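## Task

Set the spice jar upright on the desk with its cap on top, then open the gripper and pull the hand away. It fails if the jar topples or is left leaning, and it does not count if the jar stays in place only because the robot is still touching or holding it.

## Robot and tools

Robot: a Rainbow Robotics RB-Y1. It has a wheeled base with two drive wheels and two rear casters, a folding torso (ankle, knee and hip, driven through squat, shift and pitch, plus yaw), a head with a camera, and two 7-joint arms, each with a parallel gripper and a wrist camera. The base is 0.66 m long and 0.58 m wide, and its front edge sits 0.10 m ahead of the drive axle. It cannot drive sideways. A bent leg can poke out past the front edge. A loose object may sometimes get a brief shove from outside.

Frames: the base frame has its origin on the floor midway between the drive wheels, with x forward, y left and z up. The chest, left_hand and right_hand are reported in this frame. A hand point lies midway between the finger pads. Fingers point along the hand's -z axis and close along its x axis. Reported hand positions can be off, more so at long reach. The odometry frame is the base frame as it stood at scene start. base_odometry counts only wheel turns, so wheel slip shows up as travel. Heading is positive to the left, within -3.142 to 3.142.

execute_actions(actions, cameras): actions is a list holding exactly one action, or nothing at all (an empty list just reports state and images). An action may contain:
- base: exactly one of {"translate_m": d}, a straight drive of d metres relative to where the base is now, forward positive, -3 to 3; or {"rotate_rad": d}, a turn in place of d radians relative to the current heading, left (counter-clockwise seen from above) positive, -3.2 to 3.2.
- joints: one object mapping joint names to absolute target values, radians for joints and metres for grippers. Each arm has its own keys. Ranges: torso_squat_rad 0 to 1.2 (higher lowers a level chest); torso_shift_rad -0.3 to 0.6 (positive moves hips forward); torso_pitch_rad -0.2 to 1.4 (positive bows forward); torso_yaw_rad -1.5 to 1.5 (positive turns left). Left arm: left_shoulder_pitch_rad -2.356 to 2.356 (negative raises the arm forward); left_shoulder_roll_rad 0 to 3.141 (positive lifts outward left); left_shoulder_yaw_rad -2.094 to 2.094; left_elbow_rad -2.617 to 0.01 (negative bends); left_forearm_roll_rad -3.141 to 3.141; left_wrist_pitch_rad -1.57 to 1.919 (negative tips the hand forward); left_hand_roll_rad -2.705 to 2.705; left_gripper_m 0 to 0.1 (pad gap). The right arm uses the same names with right_ and the same ranges and signs, except right_shoulder_roll_rad runs -3.141 to 0, with negative lifting outward right. Yaw and roll signs are the same on both arms (positive means left or counter-clockwise). head_pan_rad -0.523 to 0.523 (positive left, relative to the chest); head_tilt_rad -0.35 to 1.57 (positive looks down). A joint counts as reached within ±0.02 (grippers ±0.004).
- speeds: optional caps for this action only, translate_m 0.05 to 0.4 m/s and rotate_rad 0.1 to 1.509 rad/s; the upper values are the defaults.
- min_time_s: optional, 0.1 to 8 s, the shortest duration for every arm and head motion in the action.
All motions in an action start together. A joint or base left out of an action may still be driving toward its earlier target. An unknown key or an out-of-range value makes the whole call refused with no motion. cameras lists head_camera, left_wrist_camera, right_wrist_camera or all; omitted or null means all, [] means none. The pictures line gives the image order.

Torso combined limits: squat+shift <= 1.52; squat-shift+pitch <= 1.57; shift+0.5 pitch-0.4 squat <= 0.7; shift+0.3 pitch-0.5 squat <= 0.39. If a command breaks one, it goes only partway and reports off_target.

wait(seconds): 0 to 10 s with no new command, then returns the same as an empty action. zoom_image(camera, region): a closer look at [x0, y0, x1, y1] pixels (origin top-left, at most 504x504) of that camera's latest full image. finished_scene(scene): 1 or 2, ends the scene for good and reports success. Call it only when the object stands alone and the hand is clear.

Result lines: base_status and joint_status give each motion's outcome. done means reached (for the base, wheels turned the full amount even if they slipped). off_target means it stopped short and may still be pushing. contact_stop means it hit something firm. time_out means it took too long. limit_stop_at_<name> means a built-in limit stopped it. limit_stop_at_own_body means the guard halted it before it touched the robot's own body, so move the arm and torso apart. stopped_with_arm means the torso halted because an arm had a contact stop. A contact stop, time out or stopped_with_arm on one joint halts its whole group (torso, left arm, right arm), which then holds where it is. Back off a stopped arm first in its own action, then the torso. "joint command not followed" with a cause line means a self-collision or arm-to-arm check held back that arm's targets (grippers still move) and may retry them; follow the cause's advice. on_its_own reports uncommanded joints, and its "held at" value is a target, not a position. If a call reports a stop, later calls in the same reply are skipped.

Gripping: command an opening at least 0.005 m narrower than the object; off_target on the gripper is then expected.

Avoid: letting the arms hit or press on each other, fingers included; a hard press ends the run. The base keeps pushing when it meets furniture, and a bent leg can shove the robot backward without odometry noticing. Avoid pressing hard on anything, since torque at a joint's load limit (shoulders 63.7 N m, elbows 32.7, wrist joints 22.7) freezes the robot for 10 s. Avoid heavy loads far forward (tipping) and long holding that heats motors (warning at 65 °C, brake stop at 80 °C). Avoid dropping, slamming or knocking objects over. Camera calibration is given per camera (K, distortion, T_world_to_cam from base frame), but it is only approximate.

Each tool is called after "Request:" as name(argument=value, ...), one argument or row to a line, values as JSON.

## Session

Request:
execute_actions(
  actions=[],
)

Scene clock: 0.00 s.
base_odometry: x=+0.000 y=+0.000 heading=+0.000 (m, m, rad; odometry frame)
base_status: not commanded
joint_positions: torso_squat_rad=+0.350 torso_shift_rad=+0.001 torso_pitch_rad=+0.001 torso_yaw_rad=+0.001 left_shoulder_pitch_rad=+0.021 left_shoulder_roll_rad=+0.015 left_shoulder_yaw_rad=-0.049 left_elbow_rad=-0.285 left_forearm_roll_rad=-0.047 left_wrist_pitch_rad=+0.025 left_hand_roll_rad=+0.047 left_gripper_m=+0.099 right_shoulder_pitch_rad=-0.009 right_shoulder_roll_rad=-0.022 right_shoulder_yaw_rad=-0.015 right_elbow_rad=-0.185 right_forearm_roll_rad=-0.044 right_wrist_pitch_rad=+0.017 right_hand_roll_rad=+0.000 right_gripper_m=+0.099 head_pan_rad=+0.001 head_tilt_rad=+0.399
joint_status: not commanded
chest: x=-0.2272 y=+0.0001 z=+1.2475 quat_wxyz=(+1.000, +0.000, +0.000, +0.000) (m; base frame)
left_hand: x=-0.1107 y=+0.2263 z=+0.5719 quat_wxyz=(+0.993, +0.005, -0.119, -0.022) (m; base frame)
right_hand: x=-0.1349 y=-0.2375 z=+0.5677 quat_wxyz=(+0.996, -0.009, -0.088, -0.027) (m; base frame)
pictures: head_camera, left_wrist_camera, right_wrist_camera
Images, in order (width x height): head_camera 896x504, left_wrist_camera 644x364, right_wrist_camera 644x364.

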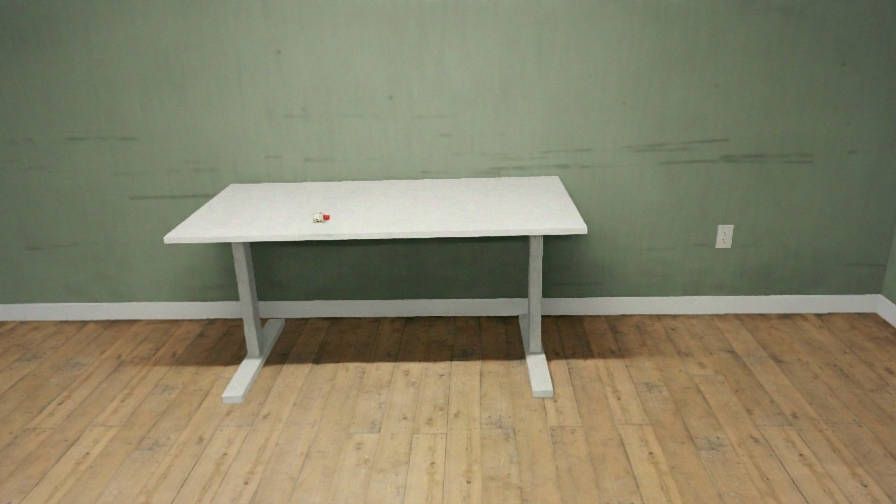

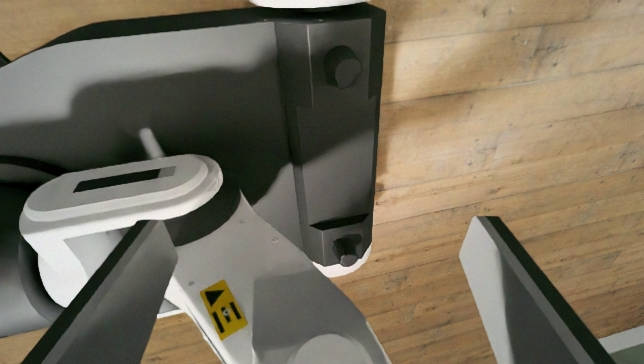

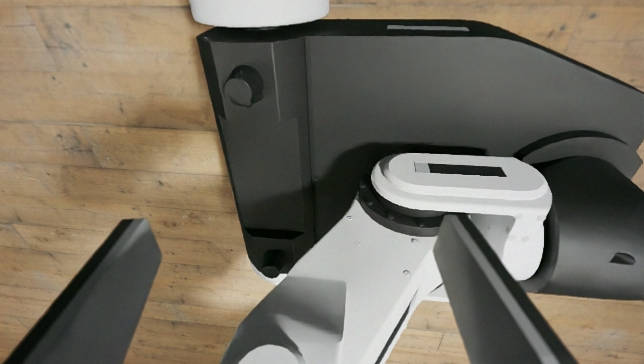

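Request:
zoom_image(
  camera="head_camera",
  region=[260, 180, 380, 250],
)

Region (260, 180, 380, 250) of head_camera's 896x504 image, scaled by 4.200, with more detail than that image has; it fills the top 294 rows of this view, and the rest is white.

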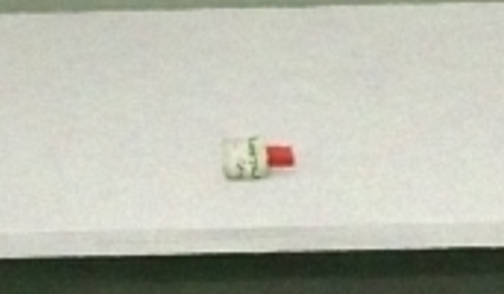

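Request:
execute_actions(
  actions=[
    {"base": {"rotate_rad": 0.09}, "joints": {"torso_squat_rad": 0.6, "torso_pitch_rad": 0.4, "left_shoulder_pitch_rad": -1.0, "left_shoulder_roll_rad": 0.1, "left_shoulder_yaw_rad": 0.0, "left_elbow_rad": -0.97, "left_forearm_roll_rad": 0.0, "left_wrist_pitch_rad": 1.57, "left_hand_roll_rad": 0.0, "head_tilt_rad": 0.3, "right_shoulder_pitch_rad": -0.3}},
  ],
  cameras=[],
)

Request:
execute_actions(
  actions=[
    {"base": {"translate_m": 1.6}, "joints": {"head_tilt_rad": 0.5, "head_pan_rad": 0.3}},
  ],
  cameras=["head_camera", "left_wrist_camera"],
)

Scene clock: 72.33 s.
base_odometry: x=+0.000 y=+0.000 heading=+0.089 (m, m, rad; odometry frame)
base_status: done
joint_positions: torso_squat_rad=+0.600 torso_shift_rad=+0.001 torso_pitch_rad=+0.400 torso_yaw_rad=+0.001 left_shoulder_pitch_rad=-1.000 left_shoulder_roll_rad=+0.100 left_shoulder_yaw_rad=+0.000 left_elbow_rad=-0.970 left_forearm_roll_rad=+0.000 left_wrist_pitch_rad=+1.570 left_hand_roll_rad=+0.000 left_gripper_m=+0.099 right_shoulder_pitch_rad=-0.300 right_shoulder_roll_rad=-0.022 right_shoulder_yaw_rad=-0.015 right_elbow_rad=-0.185 right_forearm_roll_rad=-0.044 right_wrist_pitch_rad=+0.017 right_hand_roll_rad=+0.000 right_gripper_m=+0.099 head_pan_rad=+0.001 head_tilt_rad=+0.300
joint_status: all done
chest: x=-0.1070 y=+0.0000 z=+1.1432 quat_wxyz=(+0.980, +0.000, +0.199, +0.000) (m; base frame)
left_hand: x=+0.3356 y=+0.1597 z=+0.7261 quat_wxyz=(+0.989, +0.058, +0.018, -0.136) (m; base frame)
right_hand: x=-0.0785 y=-0.2179 z=+0.4513 quat_wxyz=(+0.999, +0.004, -0.026, +0.021) (m; base frame)
pictures: none
No camera images: the call's "cameras" was empty. Leave "cameras" out to get every camera's image.

Scene clock: 77.87 s.
base_odometry: x=+1.593 y=+0.142 heading=+0.089 (m, m, rad; odometry frame)
base_status: done
joint_positions: torso_squat_rad=+0.600 torso_shift_rad=+0.001 torso_pitch_rad=+0.400 torso_yaw_rad=+0.001 left_shoulder_pitch_rad=-1.000 left_shoulder_roll_rad=+0.100 left_shoulder_yaw_rad=+0.000 left_elbow_rad=-0.970 left_forearm_roll_rad=+0.000 left_wrist_pitch_rad=+1.570 left_hand_roll_rad=+0.000 left_gripper_m=+0.099 right_shoulder_pitch_rad=-0.300 right_shoulder_roll_rad=-0.022 right_shoulder_yaw_rad=-0.015 right_elbow_rad=-0.185 right_forearm_roll_rad=-0.044 right_wrist_pitch_rad=+0.017 right_hand_roll_rad=+0.000 right_gripper_m=+0.099 head_pan_rad=+0.300 head_tilt_rad=+0.500
joint_status: all done
chest: x=-0.1071 y=+0.0000 z=+1.1432 quat_wxyz=(+0.980, +0.000, +0.199, +0.000) (m; base frame)
left_hand: x=+0.3356 y=+0.1598 z=+0.7261 quat_wxyz=(+0.989, +0.058, +0.018, -0.136) (m; base frame)
right_hand: x=-0.0785 y=-0.2179 z=+0.4513 quat_wxyz=(+0.999, +0.004, -0.026, +0.021) (m; base frame)
pictures: head_camera, left_wrist_camera
camera_calibration (this result's frames):
head_camera: T_world_to_cam=[[0.282182, -0.94686, -0.154368, 0.211778], [-0.750677, -0.117729, -0.650095, 0.913096], [0.597376, 0.299326, -0.744007, 0.930756], [0, 0, 0, 1]] pos_world=[0.0696686, 0.0294224, 1.31878]
left_wrist_camera: T_world_to_cam=[[0.959386, -0.275574, -0.0603121, -0.235054], [-0.207679, -0.834657, 0.510114, -0.128614], [-0.190914, -0.476871, -0.85799, 0.846586], [0, 0, 0, 1]] pos_world=[0.360423, 0.231589, 0.777794]
Images, in order (width x height): head_camera 896x504, left_wrist_camera 644x364.

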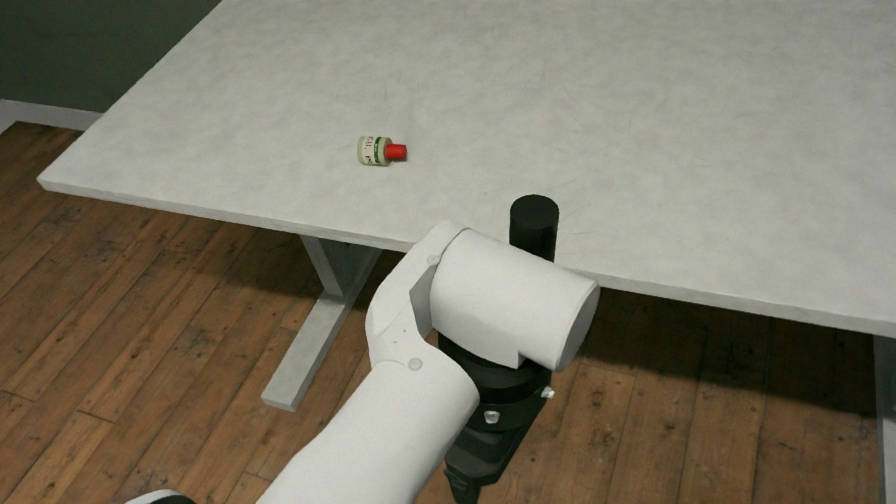

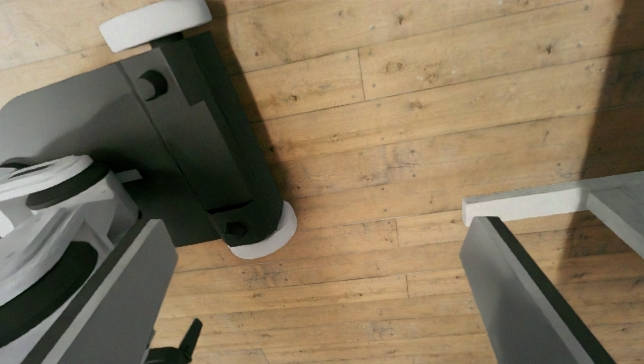

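Request:
execute_actions(
  actions=[
    {"joints": {"left_shoulder_yaw_rad": 0.32, "left_forearm_roll_rad": -0.785, "torso_squat_rad": 0.5}},
  ],
  cameras=["head_camera"],
)

Scene clock: 97.57 s.
base_odometry: x=+1.593 y=+0.142 heading=+0.089 (m, m, rad; odometry frame)
base_status: not commanded
joint_positions: torso_squat_rad=+0.500 torso_shift_rad=+0.001 torso_pitch_rad=+0.400 torso_yaw_rad=+0.001 left_shoulder_pitch_rad=-1.000 left_shoulder_roll_rad=+0.100 left_shoulder_yaw_rad=+0.320 left_elbow_rad=-0.970 left_forearm_roll_rad=-0.785 left_wrist_pitch_rad=+1.570 left_hand_roll_rad=+0.000 left_gripper_m=+0.099 right_shoulder_pitch_rad=-0.300 right_shoulder_roll_rad=-0.022 right_shoulder_yaw_rad=-0.015 right_elbow_rad=-0.185 right_forearm_roll_rad=-0.044 right_wrist_pitch_rad=+0.017 right_hand_roll_rad=+0.000 right_gripper_m=+0.099 head_pan_rad=+0.300 head_tilt_rad=+0.500
joint_status: all done
chest: x=-0.1071 y=+0.0000 z=+1.1798 quat_wxyz=(+0.980, +0.000, +0.199, +0.000) (m; base frame)
left_hand: x=+0.3436 y=+0.3564 z=+0.8213 quat_wxyz=(+0.934, +0.355, +0.020, -0.011) (m; base frame)
right_hand: x=-0.0785 y=-0.2179 z=+0.4879 quat_wxyz=(+0.999, +0.004, -0.026, +0.021) (m; base frame)
pictures: head_camera
camera_calibration (this result's frames):
head_camera: T_world_to_cam=[[0.282199, -0.946854, -0.154375, 0.217437], [-0.750679, -0.117741, -0.650091, 0.936882], [0.597365, 0.299341, -0.744009, 0.957953], [0, 0, 0, 1]] pos_world=[0.0696898, 0.0294356, 1.35535]
Images, in order (width x height): head_camera 896x504.

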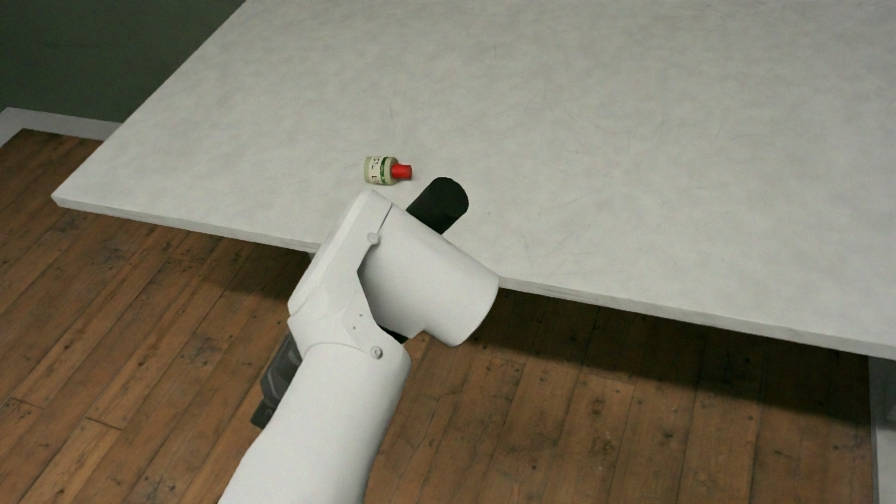

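Request:
execute_actions(
  actions=[
    {"base": {"translate_m": 0.35}, "joints": {"left_shoulder_roll_rad": 0.24, "left_shoulder_yaw_rad": 0.22, "head_tilt_rad": 0.75, "head_pan_rad": 0.45}},
  ],
  cameras=["head_camera", "left_wrist_camera"],
)

Scene clock: 122.87 s.
base_odometry: x=+1.942 y=+0.174 heading=+0.090 (m, m, rad; odometry frame)
base_status: done
joint_positions: torso_squat_rad=+0.500 torso_shift_rad=+0.001 torso_pitch_rad=+0.400 torso_yaw_rad=+0.001 left_shoulder_pitch_rad=-1.000 left_shoulder_roll_rad=+0.240 left_shoulder_yaw_rad=+0.220 left_elbow_rad=-0.970 left_forearm_roll_rad=-0.785 left_wrist_pitch_rad=+1.570 left_hand_roll_rad=+0.000 left_gripper_m=+0.099 right_shoulder_pitch_rad=-0.300 right_shoulder_roll_rad=-0.022 right_shoulder_yaw_rad=-0.015 right_elbow_rad=-0.185 right_forearm_roll_rad=-0.044 right_wrist_pitch_rad=+0.017 right_hand_roll_rad=+0.000 right_gripper_m=+0.099 head_pan_rad=+0.450 head_tilt_rad=+0.750
joint_status: all done
chest: x=-0.1070 y=+0.0000 z=+1.1798 quat_wxyz=(+0.980, +0.000, +0.199, +0.000) (m; base frame)
left_hand: x=+0.3613 y=+0.4203 z=+0.8661 quat_wxyz=(+0.902, +0.432, +0.000, -0.008) (m; base frame)
right_hand: x=-0.0785 y=-0.2179 z=+0.4879 quat_wxyz=(+0.999, +0.003, -0.026, +0.021) (m; base frame)
pictures: head_camera, left_wrist_camera
camera_calibration (this result's frames):
head_camera: T_world_to_cam=[[0.400013, -0.892166, -0.209832, 0.293686], [-0.846497, -0.27188, -0.457738, 0.675296], [0.351329, 0.360724, -0.863971, 1.11837], [0, 0, 0, 1]] pos_world=[0.0612441, 0.0421955, 1.33697]
left_wrist_camera: T_world_to_cam=[[0.999699, -0.0138275, -0.0202558, -0.338797], [-0.0183726, -0.969339, -0.24504, 0.664959], [-0.0162465, 0.245339, -0.969301, 0.825593], [0, 0, 0, 1]] pos_world=[0.364325, 0.437336, 0.956328]
Images, in order (width x height): head_camera 896x504, left_wrist_camera 644x364.

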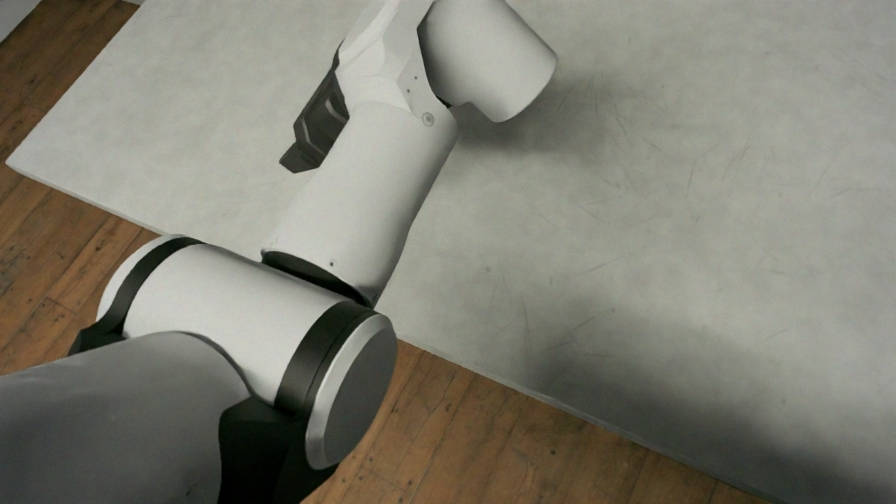

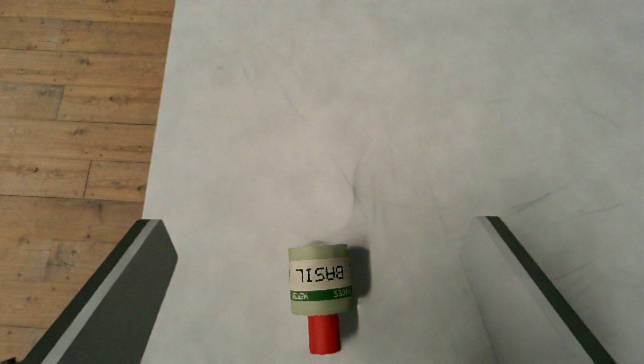

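Request:
execute_actions(
  actions=[
    {"joints": {"left_shoulder_roll_rad": 0.212, "left_shoulder_yaw_rad": 0.24, "torso_squat_rad": 0.70}},
  ],
  cameras=["left_wrist_camera"],
)

Scene clock: 141.73 s.
base_odometry: x=+1.942 y=+0.174 heading=+0.090 (m, m, rad; odometry frame)
base_status: not commanded
joint_positions: torso_squat_rad=+0.700 torso_shift_rad=+0.001 torso_pitch_rad=+0.400 torso_yaw_rad=+0.001 left_shoulder_pitch_rad=-1.000 left_shoulder_roll_rad=+0.212 left_shoulder_yaw_rad=+0.240 left_elbow_rad=-0.970 left_forearm_roll_rad=-0.785 left_wrist_pitch_rad=+1.570 left_hand_roll_rad=+0.000 left_gripper_m=+0.099 right_shoulder_pitch_rad=-0.300 right_shoulder_roll_rad=-0.022 right_shoulder_yaw_rad=-0.015 right_elbow_rad=-0.185 right_forearm_roll_rad=-0.044 right_wrist_pitch_rad=+0.017 right_hand_roll_rad=+0.000 right_gripper_m=+0.099 head_pan_rad=+0.450 head_tilt_rad=+0.750
joint_status: all done
chest: x=-0.1071 y=+0.0000 z=+1.1009 quat_wxyz=(+0.980, +0.000, +0.199, +0.000) (m; base frame)
left_hand: x=+0.3583 y=+0.4078 z=+0.7778 quat_wxyz=(+0.909, +0.417, +0.004, -0.009) (m; base frame)
right_hand: x=-0.0786 y=-0.2179 z=+0.4089 quat_wxyz=(+0.999, +0.004, -0.026, +0.021) (m; base frame)
pictures: left_wrist_camera
camera_calibration (this result's frames):
left_wrist_camera: T_world_to_cam=[[0.999565, -0.0130395, -0.0264391, -0.333221], [-0.0183638, -0.977007, -0.212417, 0.60894], [-0.0230614, 0.21281, -0.976821, 0.764589], [0, 0, 0, 1]] pos_world=[0.361891, 0.427881, 0.867406]
Images, in order (width x height): left_wrist_camera 644x364.

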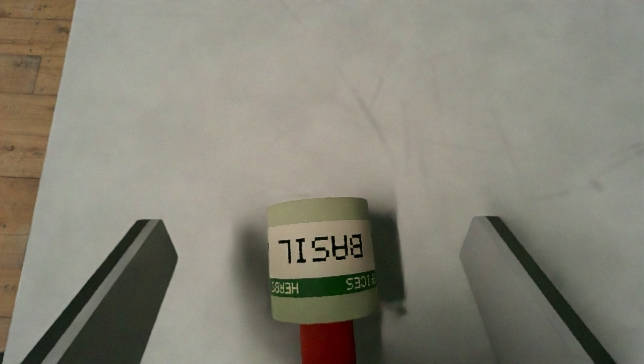

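Request:
execute_actions(
  actions=[
    {"joints": {"torso_squat_rad": 0.745, "left_gripper_m": 0.06}},
  ],
  cameras=["left_wrist_camera", "head_camera"],
)

Scene clock: 160.17 s.
base_odometry: x=+1.942 y=+0.174 heading=+0.090 (m, m, rad; odometry frame)
base_status: not commanded
joint_positions: torso_squat_rad=+0.745 torso_shift_rad=+0.001 torso_pitch_rad=+0.400 torso_yaw_rad=+0.001 left_shoulder_pitch_rad=-1.000 left_shoulder_roll_rad=+0.212 left_shoulder_yaw_rad=+0.240 left_elbow_rad=-0.970 left_forearm_roll_rad=-0.785 left_wrist_pitch_rad=+1.570 left_hand_roll_rad=+0.000 left_gripper_m=+0.060 right_shoulder_pitch_rad=-0.300 right_shoulder_roll_rad=-0.022 right_shoulder_yaw_rad=-0.015 right_elbow_rad=-0.185 right_forearm_roll_rad=-0.044 right_wrist_pitch_rad=+0.017 right_hand_roll_rad=+0.000 right_gripper_m=+0.099 head_pan_rad=+0.450 head_tilt_rad=+0.750
joint_status: all done
chest: x=-0.1072 y=+0.0000 z=+1.0801 quat_wxyz=(+0.980, +0.000, +0.199, +0.000) (m; base frame)
left_hand: x=+0.3583 y=+0.4078 z=+0.7569 quat_wxyz=(+0.909, +0.417, +0.004, -0.009) (m; base frame)
right_hand: x=-0.0786 y=-0.2179 z=+0.3881 quat_wxyz=(+0.999, +0.004, -0.026, +0.021) (m; base frame)
pictures: head_camera, left_wrist_camera
camera_calibration (this result's frames):
head_camera: T_world_to_cam=[[0.400008, -0.892172, -0.209817, 0.272738], [-0.84647, -0.271852, -0.457805, 0.629608], [0.351401, 0.36073, -0.863939, 1.03222], [0, 0, 0, 1]] pos_world=[0.0611223, 0.0421354, 1.23724]
left_wrist_camera: T_world_to_cam=[[0.999564, -0.0130375, -0.0264939, -0.333695], [-0.0183732, -0.97701, -0.212402, 0.604492], [-0.0231155, 0.212796, -0.976823, 0.744249], [0, 0, 0, 1]] pos_world=[0.361859, 0.427871, 0.846554]
Images, in order (width x height): head_camera 896x504, left_wrist_camera 644x364.

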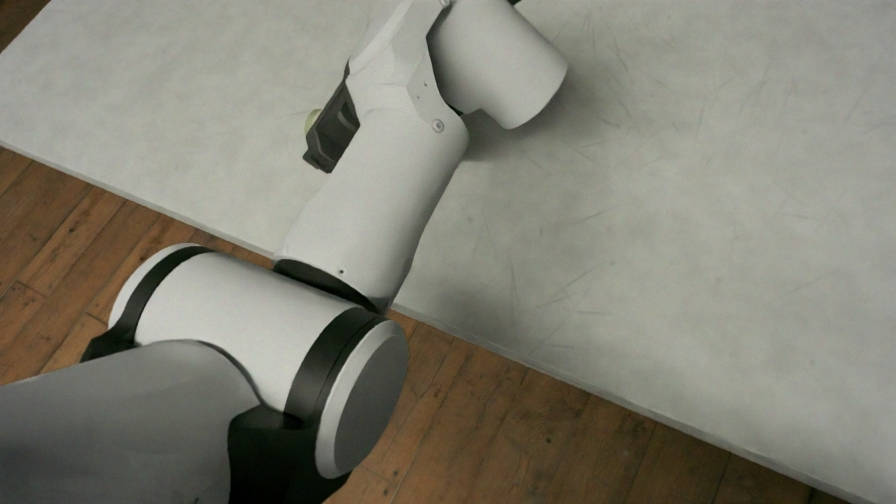

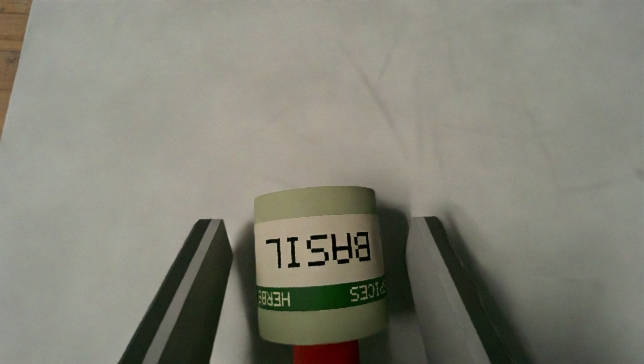

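Request:
execute_actions(
  actions=[
    {"joints": {"torso_squat_rad": 0.755, "left_gripper_m": 0.045}},
  ],
  cameras=[],
)

Request:
execute_actions(
  actions=[
    {"joints": {"left_gripper_m": 0.028}},
  ],
  cameras=["left_wrist_camera"],
)

Scene clock: 178.43 s.
base_odometry: x=+1.942 y=+0.174 heading=+0.090 (m, m, rad; odometry frame)
base_status: not commanded
joint_positions: torso_squat_rad=+0.755 torso_shift_rad=+0.001 torso_pitch_rad=+0.400 torso_yaw_rad=+0.001 left_shoulder_pitch_rad=-1.000 left_shoulder_roll_rad=+0.212 left_shoulder_yaw_rad=+0.240 left_elbow_rad=-0.970 left_forearm_roll_rad=-0.785 left_wrist_pitch_rad=+1.570 left_hand_roll_rad=+0.000 left_gripper_m=+0.045 right_shoulder_pitch_rad=-0.300 right_shoulder_roll_rad=-0.022 right_shoulder_yaw_rad=-0.015 right_elbow_rad=-0.185 right_forearm_roll_rad=-0.044 right_wrist_pitch_rad=+0.017 right_hand_roll_rad=+0.000 right_gripper_m=+0.099 head_pan_rad=+0.450 head_tilt_rad=+0.750
joint_status: all done
chest: x=-0.1072 y=+0.0000 z=+1.0753 quat_wxyz=(+0.980, +0.000, +0.199, +0.000) (m; base frame)
left_hand: x=+0.3584 y=+0.4078 z=+0.7523 quat_wxyz=(+0.909, +0.417, +0.004, -0.009) (m; base frame)
right_hand: x=-0.0786 y=-0.2179 z=+0.3834 quat_wxyz=(+0.999, +0.004, -0.026, +0.021) (m; base frame)
pictures: none
No camera images: the call's "cameras" was empty. Leave "cameras" out to get every camera's image.

Scene clock: 179.10 s.
base_odometry: x=+1.942 y=+0.174 heading=+0.090 (m, m, rad; odometry frame)
base_status: not commanded
joint_positions: torso_squat_rad=+0.755 torso_shift_rad=+0.001 torso_pitch_rad=+0.400 torso_yaw_rad=+0.001 left_shoulder_pitch_rad=-1.000 left_shoulder_roll_rad=+0.212 left_shoulder_yaw_rad=+0.240 left_elbow_rad=-0.970 left_forearm_roll_rad=-0.785 left_wrist_pitch_rad=+1.570 left_hand_roll_rad=+0.000 left_gripper_m=+0.037 right_shoulder_pitch_rad=-0.300 right_shoulder_roll_rad=-0.022 right_shoulder_yaw_rad=-0.015 right_elbow_rad=-0.185 right_forearm_roll_rad=-0.044 right_wrist_pitch_rad=+0.017 right_hand_roll_rad=+0.000 right_gripper_m=+0.099 head_pan_rad=+0.450 head_tilt_rad=+0.750
joint_status: left_gripper_m off_target (ended at +0.037, target +0.028)
chest: x=-0.1072 y=+0.0000 z=+1.0753 quat_wxyz=(+0.980, +0.000, +0.199, +0.000) (m; base frame)
left_hand: x=+0.3584 y=+0.4078 z=+0.7523 quat_wxyz=(+0.909, +0.417, +0.004, -0.009) (m; base frame)
right_hand: x=-0.0786 y=-0.2179 z=+0.3834 quat_wxyz=(+0.999, +0.004, -0.026, +0.021) (m; base frame)
pictures: left_wrist_camera
camera_calibration (this result's frames):
left_wrist_camera: T_world_to_cam=[[0.999571, -0.0130673, -0.0262304, -0.334074], [-0.0183493, -0.97698, -0.212539, 0.60361], [-0.0228493, 0.212929, -0.976801, 0.739558], [0, 0, 0, 1]] pos_world=[0.361905, 0.427876, 0.841928]
Images, in order (width x height): left_wrist_camera 644x364.

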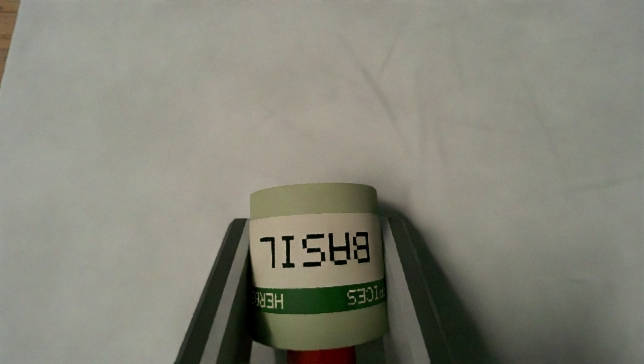

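Request:
execute_actions(
  actions=[
    {"joints": {"torso_squat_rad": 0.63, "left_elbow_rad": -1.32}, "min_time_s": 0.8},
  ],
  cameras=[],
)

Request:
execute_actions(
  actions=[
    {"joints": {"left_forearm_roll_rad": 0.786, "head_pan_rad": 0.0, "head_tilt_rad": 0.65}},
  ],
  cameras=[],
)

Request:
execute_actions(
  actions=[
    {"joints": {"left_elbow_rad": -0.97}, "min_time_s": 0.8},
  ],
  cameras=["head_camera", "left_wrist_camera"],
)

Scene clock: 195.83 s.
base_odometry: x=+1.942 y=+0.174 heading=+0.090 (m, m, rad; odometry frame)
base_status: not commanded
joint_positions: torso_squat_rad=+0.630 torso_shift_rad=+0.001 torso_pitch_rad=+0.400 torso_yaw_rad=+0.001 left_shoulder_pitch_rad=-1.000 left_shoulder_roll_rad=+0.212 left_shoulder_yaw_rad=+0.240 left_elbow_rad=-1.320 left_forearm_roll_rad=-0.785 left_wrist_pitch_rad=+1.570 left_hand_roll_rad=+0.000 left_gripper_m=+0.037 right_shoulder_pitch_rad=-0.300 right_shoulder_roll_rad=-0.022 right_shoulder_yaw_rad=-0.015 right_elbow_rad=-0.185 right_forearm_roll_rad=-0.044 right_wrist_pitch_rad=+0.017 right_hand_roll_rad=+0.000 right_gripper_m=+0.099 head_pan_rad=+0.450 head_tilt_rad=+0.750
joint_status: all done
chest: x=-0.1071 y=+0.0000 z=+1.1311 quat_wxyz=(+0.980, +0.000, +0.199, +0.000) (m; base frame)
left_hand: x=+0.4107 y=+0.3997 z=+0.9065 quat_wxyz=(+0.896, +0.410, -0.160, +0.052) (m; base frame)
right_hand: x=-0.0786 y=-0.2179 z=+0.4392 quat_wxyz=(+0.999, +0.004, -0.026, +0.021) (m; base frame)
pictures: none
No camera images: the call's "cameras" was empty. Leave "cameras" out to get every camera's image.

Scene clock: 197.47 s.
base_odometry: x=+1.942 y=+0.174 heading=+0.090 (m, m, rad; odometry frame)
base_status: not commanded
joint_positions: torso_squat_rad=+0.630 torso_shift_rad=+0.001 torso_pitch_rad=+0.400 torso_yaw_rad=+0.001 left_shoulder_pitch_rad=-1.000 left_shoulder_roll_rad=+0.212 left_shoulder_yaw_rad=+0.240 left_elbow_rad=-1.320 left_forearm_roll_rad=+0.786 left_wrist_pitch_rad=+1.570 left_hand_roll_rad=+0.000 left_gripper_m=+0.037 right_shoulder_pitch_rad=-0.300 right_shoulder_roll_rad=-0.022 right_shoulder_yaw_rad=-0.015 right_elbow_rad=-0.185 right_forearm_roll_rad=-0.044 right_wrist_pitch_rad=+0.017 right_hand_roll_rad=+0.000 right_gripper_m=+0.099 head_pan_rad=+0.000 head_tilt_rad=+0.650
joint_status: all done
chest: x=-0.1071 y=+0.0000 z=+1.1311 quat_wxyz=(+0.980, +0.000, +0.199, +0.000) (m; base frame)
left_hand: x=+0.4064 y=+0.0745 z=+0.8821 quat_wxyz=(+0.924, -0.344, -0.150, -0.076) (m; base frame)
right_hand: x=-0.0786 y=-0.2179 z=+0.4392 quat_wxyz=(+0.999, +0.004, -0.026, +0.021) (m; base frame)
pictures: none
No camera images: the call's "cameras" was empty. Leave "cameras" out to get every camera's image.

Scene clock: 198.57 s.
base_odometry: x=+1.942 y=+0.174 heading=+0.090 (m, m, rad; odometry frame)
base_status: not commanded
joint_positions: torso_squat_rad=+0.630 torso_shift_rad=+0.001 torso_pitch_rad=+0.400 torso_yaw_rad=+0.001 left_shoulder_pitch_rad=-1.000 left_shoulder_roll_rad=+0.212 left_shoulder_yaw_rad=+0.240 left_elbow_rad=-0.970 left_forearm_roll_rad=+0.786 left_wrist_pitch_rad=+1.570 left_hand_roll_rad=+0.000 left_gripper_m=+0.037 right_shoulder_pitch_rad=-0.300 right_shoulder_roll_rad=-0.022 right_shoulder_yaw_rad=-0.015 right_elbow_rad=-0.185 right_forearm_roll_rad=-0.044 right_wrist_pitch_rad=+0.017 right_hand_roll_rad=+0.000 right_gripper_m=+0.099 head_pan_rad=+0.000 head_tilt_rad=+0.650
joint_status: all done
chest: x=-0.1071 y=+0.0000 z=+1.1311 quat_wxyz=(+0.980, +0.000, +0.199, +0.000) (m; base frame)
left_hand: x=+0.3541 y=+0.0826 z=+0.7835 quat_wxyz=(+0.938, -0.348, +0.008, -0.003) (m; base frame)
right_hand: x=-0.0786 y=-0.2179 z=+0.4392 quat_wxyz=(+0.999, +0.004, -0.026, +0.021) (m; base frame)
pictures: head_camera, left_wrist_camera
camera_calibration (this result's frames):
head_camera: T_world_to_cam=[[0.00541764, -0.999139, -0.0411246, 0.0594424], [-0.852509, 0.0168811, -0.52244, 0.737484], [0.522685, 0.0378895, -0.851684, 1.06178], [0, 0, 0, 1]] pos_world=[0.0734125, 0.00671122, 1.29204]
left_wrist_camera: T_world_to_cam=[[0.99962, -0.0241314, -0.0132937, -0.342458], [0.00786957, -0.212321, 0.977168, -0.712138], [-0.026403, -0.976902, -0.21205, 0.339537], [0, 0, 0, 1]] pos_world=[0.356897, 0.172229, 0.763325]
Images, in order (width x height): head_camera 896x504, left_wrist_camera 644x364.

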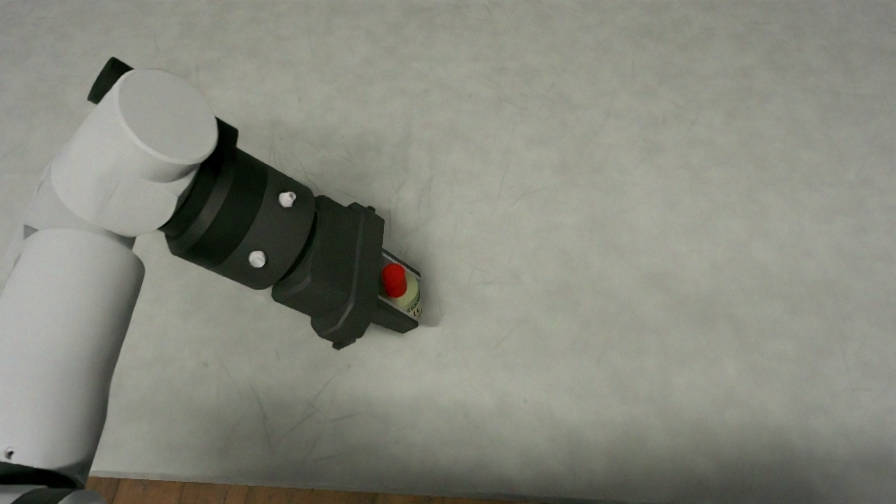

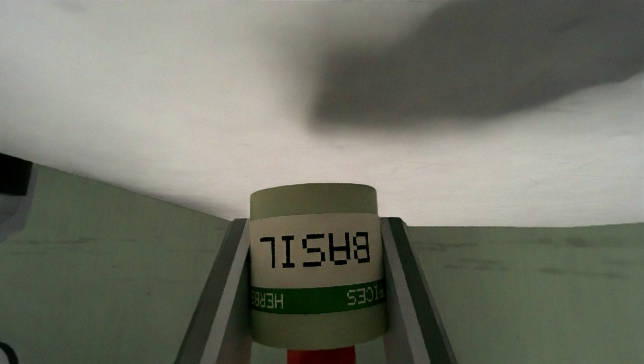

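Request:
execute_actions(
  actions=[
    {"joints": {"torso_squat_rad": 0.667}},
  ],
  cameras=["head_camera", "left_wrist_camera"],
)

Scene clock: 206.70 s.
base_odometry: x=+1.942 y=+0.174 heading=+0.090 (m, m, rad; odometry frame)
base_status: not commanded
joint_positions: torso_squat_rad=+0.667 torso_shift_rad=+0.001 torso_pitch_rad=+0.400 torso_yaw_rad=+0.001 left_shoulder_pitch_rad=-1.000 left_shoulder_roll_rad=+0.212 left_shoulder_yaw_rad=+0.240 left_elbow_rad=-0.970 left_forearm_roll_rad=+0.786 left_wrist_pitch_rad=+1.570 left_hand_roll_rad=+0.000 left_gripper_m=+0.037 right_shoulder_pitch_rad=-0.300 right_shoulder_roll_rad=-0.022 right_shoulder_yaw_rad=-0.015 right_elbow_rad=-0.185 right_forearm_roll_rad=-0.044 right_wrist_pitch_rad=+0.017 right_hand_roll_rad=+0.000 right_gripper_m=+0.099 head_pan_rad=+0.000 head_tilt_rad=+0.650
joint_status: all done
chest: x=-0.1071 y=+0.0000 z=+1.1155 quat_wxyz=(+0.980, +0.000, +0.199, +0.000) (m; base frame)
left_hand: x=+0.3541 y=+0.0826 z=+0.7679 quat_wxyz=(+0.938, -0.348, +0.008, -0.003) (m; base frame)
right_hand: x=-0.0786 y=-0.2179 z=+0.4235 quat_wxyz=(+0.999, +0.004, -0.026, +0.021) (m; base frame)
pictures: head_camera, left_wrist_camera
camera_calibration (this result's frames):
head_camera: T_world_to_cam=[[0.00542148, -0.999139, -0.0411247, 0.0587951], [-0.852463, 0.0168812, -0.522515, 0.729366], [0.52276, 0.0378901, -0.851638, 1.04844], [0, 0, 0, 1]] pos_world=[0.0733556, 0.00670629, 1.27641]
left_wrist_camera: T_world_to_cam=[[0.999621, -0.0241365, -0.013223, -0.342705], [0.00779947, -0.212319, 0.977169, -0.696872], [-0.026393, -0.976902, -0.21205, 0.336218], [0, 0, 0, 1]] pos_world=[0.356884, 0.172221, 0.747725]
Images, in order (width x height): head_camera 896x504, left_wrist_camera 644x364.

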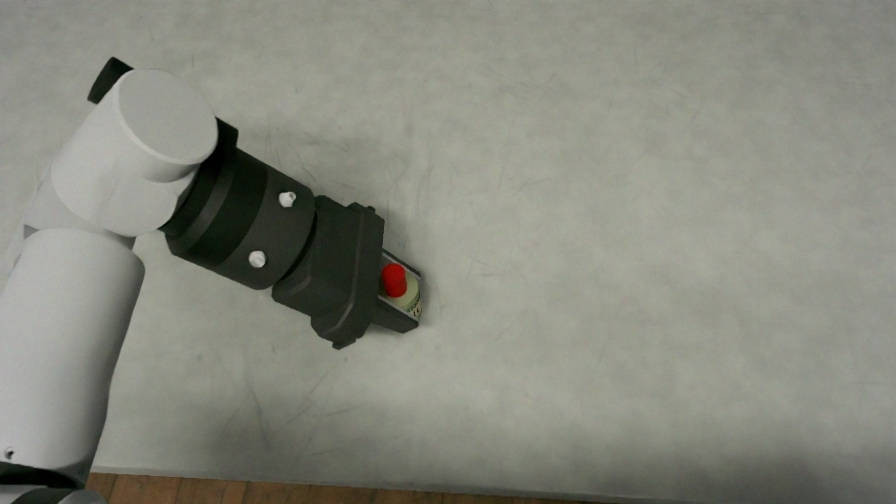

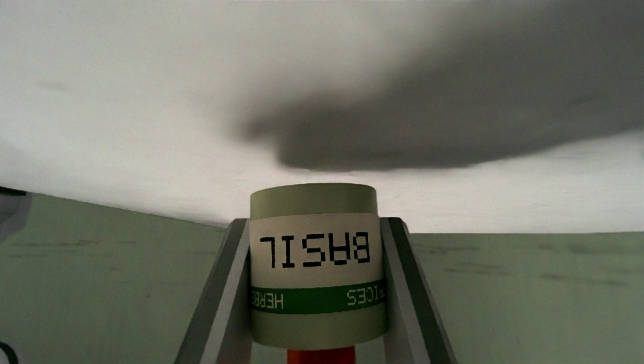

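Request:
execute_actions(
  actions=[
    {"joints": {"torso_squat_rad": 0.688}},
  ],
  cameras=["left_wrist_camera"],
)

Scene clock: 213.83 s.
base_odometry: x=+1.942 y=+0.174 heading=+0.090 (m, m, rad; odometry frame)
base_status: not commanded
joint_positions: torso_squat_rad=+0.688 torso_shift_rad=+0.001 torso_pitch_rad=+0.400 torso_yaw_rad=+0.001 left_shoulder_pitch_rad=-1.000 left_shoulder_roll_rad=+0.212 left_shoulder_yaw_rad=+0.240 left_elbow_rad=-0.970 left_forearm_roll_rad=+0.786 left_wrist_pitch_rad=+1.570 left_hand_roll_rad=+0.000 left_gripper_m=+0.037 right_shoulder_pitch_rad=-0.300 right_shoulder_roll_rad=-0.022 right_shoulder_yaw_rad=-0.015 right_elbow_rad=-0.185 right_forearm_roll_rad=-0.044 right_wrist_pitch_rad=+0.017 right_hand_roll_rad=+0.000 right_gripper_m=+0.099 head_pan_rad=+0.000 head_tilt_rad=+0.650
joint_status: all done
chest: x=-0.1071 y=+0.0000 z=+1.1063 quat_wxyz=(+0.980, +0.000, +0.199, +0.000) (m; base frame)
left_hand: x=+0.3541 y=+0.0826 z=+0.7587 quat_wxyz=(+0.938, -0.348, +0.008, -0.003) (m; base frame)
right_hand: x=-0.0786 y=-0.2179 z=+0.4143 quat_wxyz=(+0.999, +0.004, -0.026, +0.021) (m; base frame)
pictures: left_wrist_camera
camera_calibration (this result's frames):
left_wrist_camera: T_world_to_cam=[[0.999621, -0.0241412, -0.0132435, -0.3428], [0.00781866, -0.212314, 0.97717, -0.687878], [-0.0264018, -0.976903, -0.212044, 0.334256], [0, 0, 0, 1]] pos_world=[0.356873, 0.172214, 0.738511]
Images, in order (width x height): left_wrist_camera 644x364.

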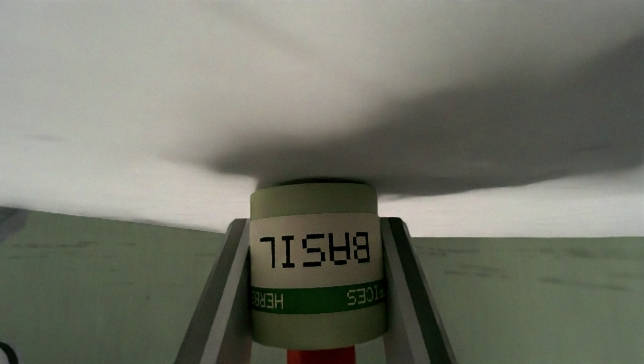

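Request:
execute_actions(
  actions=[
    {"joints": {"left_gripper_m": 0.08}},
  ],
  cameras=["left_wrist_camera"],
)

Scene clock: 218.30 s.
base_odometry: x=+1.942 y=+0.174 heading=+0.090 (m, m, rad; odometry frame)
base_status: not commanded
joint_positions: torso_squat_rad=+0.688 torso_shift_rad=+0.001 torso_pitch_rad=+0.400 torso_yaw_rad=+0.001 left_shoulder_pitch_rad=-1.000 left_shoulder_roll_rad=+0.212 left_shoulder_yaw_rad=+0.240 left_elbow_rad=-0.970 left_forearm_roll_rad=+0.786 left_wrist_pitch_rad=+1.570 left_hand_roll_rad=+0.000 left_gripper_m=+0.080 right_shoulder_pitch_rad=-0.300 right_shoulder_roll_rad=-0.022 right_shoulder_yaw_rad=-0.015 right_elbow_rad=-0.185 right_forearm_roll_rad=-0.044 right_wrist_pitch_rad=+0.017 right_hand_roll_rad=+0.000 right_gripper_m=+0.099 head_pan_rad=+0.000 head_tilt_rad=+0.650
joint_status: all done
chest: x=-0.1071 y=+0.0000 z=+1.1063 quat_wxyz=(+0.980, +0.000, +0.199, +0.000) (m; base frame)
left_hand: x=+0.3541 y=+0.0826 z=+0.7587 quat_wxyz=(+0.938, -0.348, +0.008, -0.003) (m; base frame)
right_hand: x=-0.0786 y=-0.2179 z=+0.4143 quat_wxyz=(+0.999, +0.004, -0.026, +0.021) (m; base frame)
pictures: left_wrist_camera
camera_calibration (this result's frames):
left_wrist_camera: T_world_to_cam=[[0.999621, -0.0241411, -0.0132437, -0.342799], [0.0078188, -0.212314, 0.97717, -0.687878], [-0.0264018, -0.976903, -0.212044, 0.334256], [0, 0, 0, 1]] pos_world=[0.356873, 0.172214, 0.738511]
Images, in order (width x height): left_wrist_camera 644x364.

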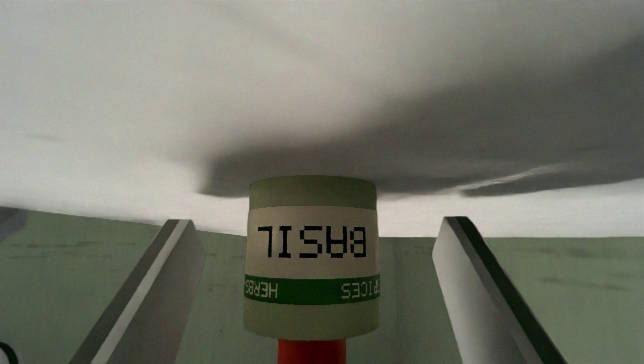

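Request:
execute_actions(
  actions=[
    {"joints": {"torso_squat_rad": 0.42}},
  ],
  cameras=[],
)

Request:
execute_actions(
  actions=[
    {"base": {"translate_m": -0.3}, "joints": {"head_tilt_rad": 0.5}},
  ],
  cameras=["head_camera"],
)

Scene clock: 222.80 s.
base_odometry: x=+1.942 y=+0.174 heading=+0.090 (m, m, rad; odometry frame)
base_status: not commanded
joint_positions: torso_squat_rad=+0.420 torso_shift_rad=+0.001 torso_pitch_rad=+0.400 torso_yaw_rad=+0.001 left_shoulder_pitch_rad=-1.000 left_shoulder_roll_rad=+0.212 left_shoulder_yaw_rad=+0.240 left_elbow_rad=-0.970 left_forearm_roll_rad=+0.786 left_wrist_pitch_rad=+1.570 left_hand_roll_rad=+0.000 left_gripper_m=+0.080 right_shoulder_pitch_rad=-0.300 right_shoulder_roll_rad=-0.022 right_shoulder_yaw_rad=-0.015 right_elbow_rad=-0.185 right_forearm_roll_rad=-0.044 right_wrist_pitch_rad=+0.017 right_hand_roll_rad=+0.000 right_gripper_m=+0.099 head_pan_rad=+0.000 head_tilt_rad=+0.650
joint_status: all done
chest: x=-0.1070 y=+0.0000 z=+1.2047 quat_wxyz=(+0.980, +0.000, +0.199, +0.000) (m; base frame)
left_hand: x=+0.3542 y=+0.0826 z=+0.8570 quat_wxyz=(+0.938, -0.348, +0.008, -0.003) (m; base frame)
right_hand: x=-0.0785 y=-0.2179 z=+0.5127 quat_wxyz=(+0.999, +0.004, -0.026, +0.021) (m; base frame)
pictures: none
No camera images: the call's "cameras" was empty. Leave "cameras" out to get every camera's image.

Scene clock: 225.20 s.
base_odometry: x=+1.643 y=+0.147 heading=+0.092 (m, m, rad; odometry frame)
base_status: done
joint_positions: torso_squat_rad=+0.420 torso_shift_rad=+0.001 torso_pitch_rad=+0.400 torso_yaw_rad=+0.001 left_shoulder_pitch_rad=-1.000 left_shoulder_roll_rad=+0.212 left_shoulder_yaw_rad=+0.240 left_elbow_rad=-0.970 left_forearm_roll_rad=+0.786 left_wrist_pitch_rad=+1.570 left_hand_roll_rad=+0.000 left_gripper_m=+0.080 right_shoulder_pitch_rad=-0.300 right_shoulder_roll_rad=-0.022 right_shoulder_yaw_rad=-0.015 right_elbow_rad=-0.185 right_forearm_roll_rad=-0.044 right_wrist_pitch_rad=+0.017 right_hand_roll_rad=+0.000 right_gripper_m=+0.099 head_pan_rad=+0.000 head_tilt_rad=+0.500
joint_status: all done
chest: x=-0.1071 y=+0.0000 z=+1.2047 quat_wxyz=(+0.980, +0.000, +0.199, +0.000) (m; base frame)
left_hand: x=+0.3541 y=+0.0826 z=+0.8571 quat_wxyz=(+0.938, -0.348, +0.008, -0.003) (m; base frame)
right_hand: x=-0.0786 y=-0.2179 z=+0.5127 quat_wxyz=(+0.999, +0.003, -0.026, +0.021) (m; base frame)
pictures: head_camera
camera_calibration (this result's frames):
head_camera: T_world_to_cam=[[0.0114132, -0.999138, -0.039913, 0.0608889], [-0.764806, 0.0169912, -0.644036, 0.944549], [0.644159, 0.0378762, -0.763953, 1.00441], [0, 0, 0, 1]] pos_world=[0.0747036, 0.00674422, 1.37807]
Images, in order (width x height): head_camera 896x504.

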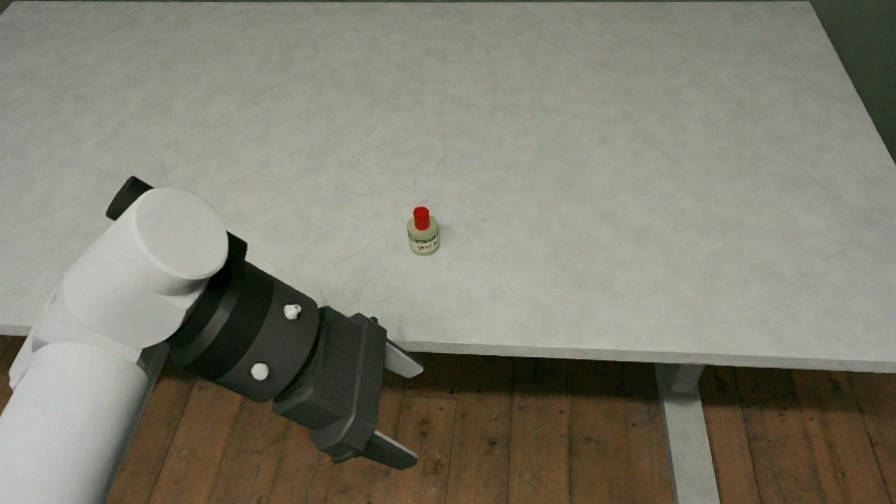

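Request:
execute_actions(
  actions=[
    {"joints": {"torso_pitch_rad": 0.0, "left_shoulder_pitch_rad": -0.4, "right_shoulder_pitch_rad": 0.0}},
  ],
  cameras=["head_camera"],
)

Request:
finished_scene(
  scene=1,
)

Scene clock: 231.03 s.
base_odometry: x=+1.643 y=+0.147 heading=+0.092 (m, m, rad; odometry frame)
base_status: not commanded
joint_positions: torso_squat_rad=+0.420 torso_shift_rad=+0.001 torso_pitch_rad=+0.000 torso_yaw_rad=+0.001 left_shoulder_pitch_rad=-0.400 left_shoulder_roll_rad=+0.212 left_shoulder_yaw_rad=+0.240 left_elbow_rad=-0.970 left_forearm_roll_rad=+0.786 left_wrist_pitch_rad=+1.570 left_hand_roll_rad=+0.000 left_gripper_m=+0.080 right_shoulder_pitch_rad=+0.000 right_shoulder_roll_rad=-0.022 right_shoulder_yaw_rad=-0.015 right_elbow_rad=-0.185 right_forearm_roll_rad=-0.044 right_wrist_pitch_rad=+0.017 right_hand_roll_rad=+0.000 right_gripper_m=+0.099 head_pan_rad=+0.000 head_tilt_rad=+0.500
joint_status: all done
chest: x=-0.2275 y=+0.0001 z=+1.2291 quat_wxyz=(+1.000, +0.000, +0.000, +0.000) (m; base frame)
left_hand: x=+0.1441 y=+0.1813 z=+0.8175 quat_wxyz=(+0.936, -0.327, +0.051, +0.119) (m; base frame)
right_hand: x=-0.1411 y=-0.2377 z=+0.5486 quat_wxyz=(+0.996, -0.009, -0.084, -0.028) (m; base frame)
pictures: head_camera
camera_calibration (this result's frames):
head_camera: T_world_to_cam=[[0.0262007, -0.999135, -0.0322797, 0.0572352], [-0.453723, 0.0168874, -0.890983, 1.24244], [0.890758, 0.0379904, -0.452888, 0.774421], [0, 0, 0, 1]] pos_world=[-0.127596, 0.00678351, 1.45957]
Images, in order (width x height): head_camera 896x504.

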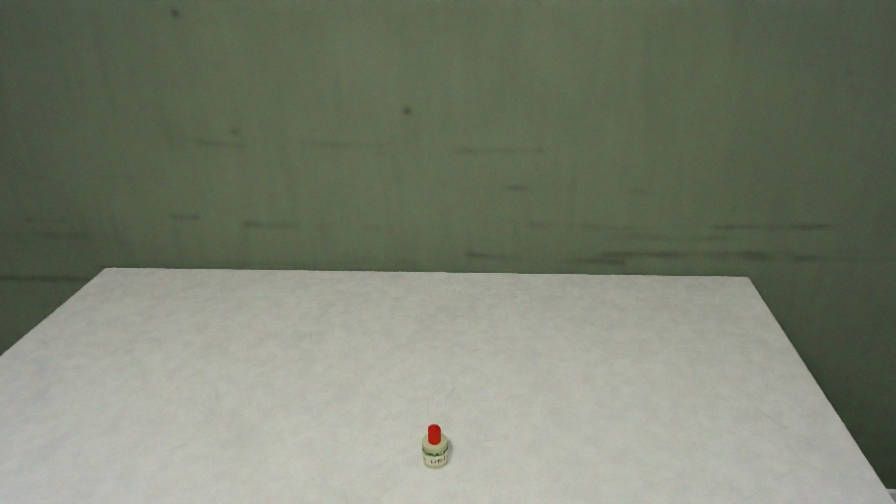

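The scene is finished: the task was done.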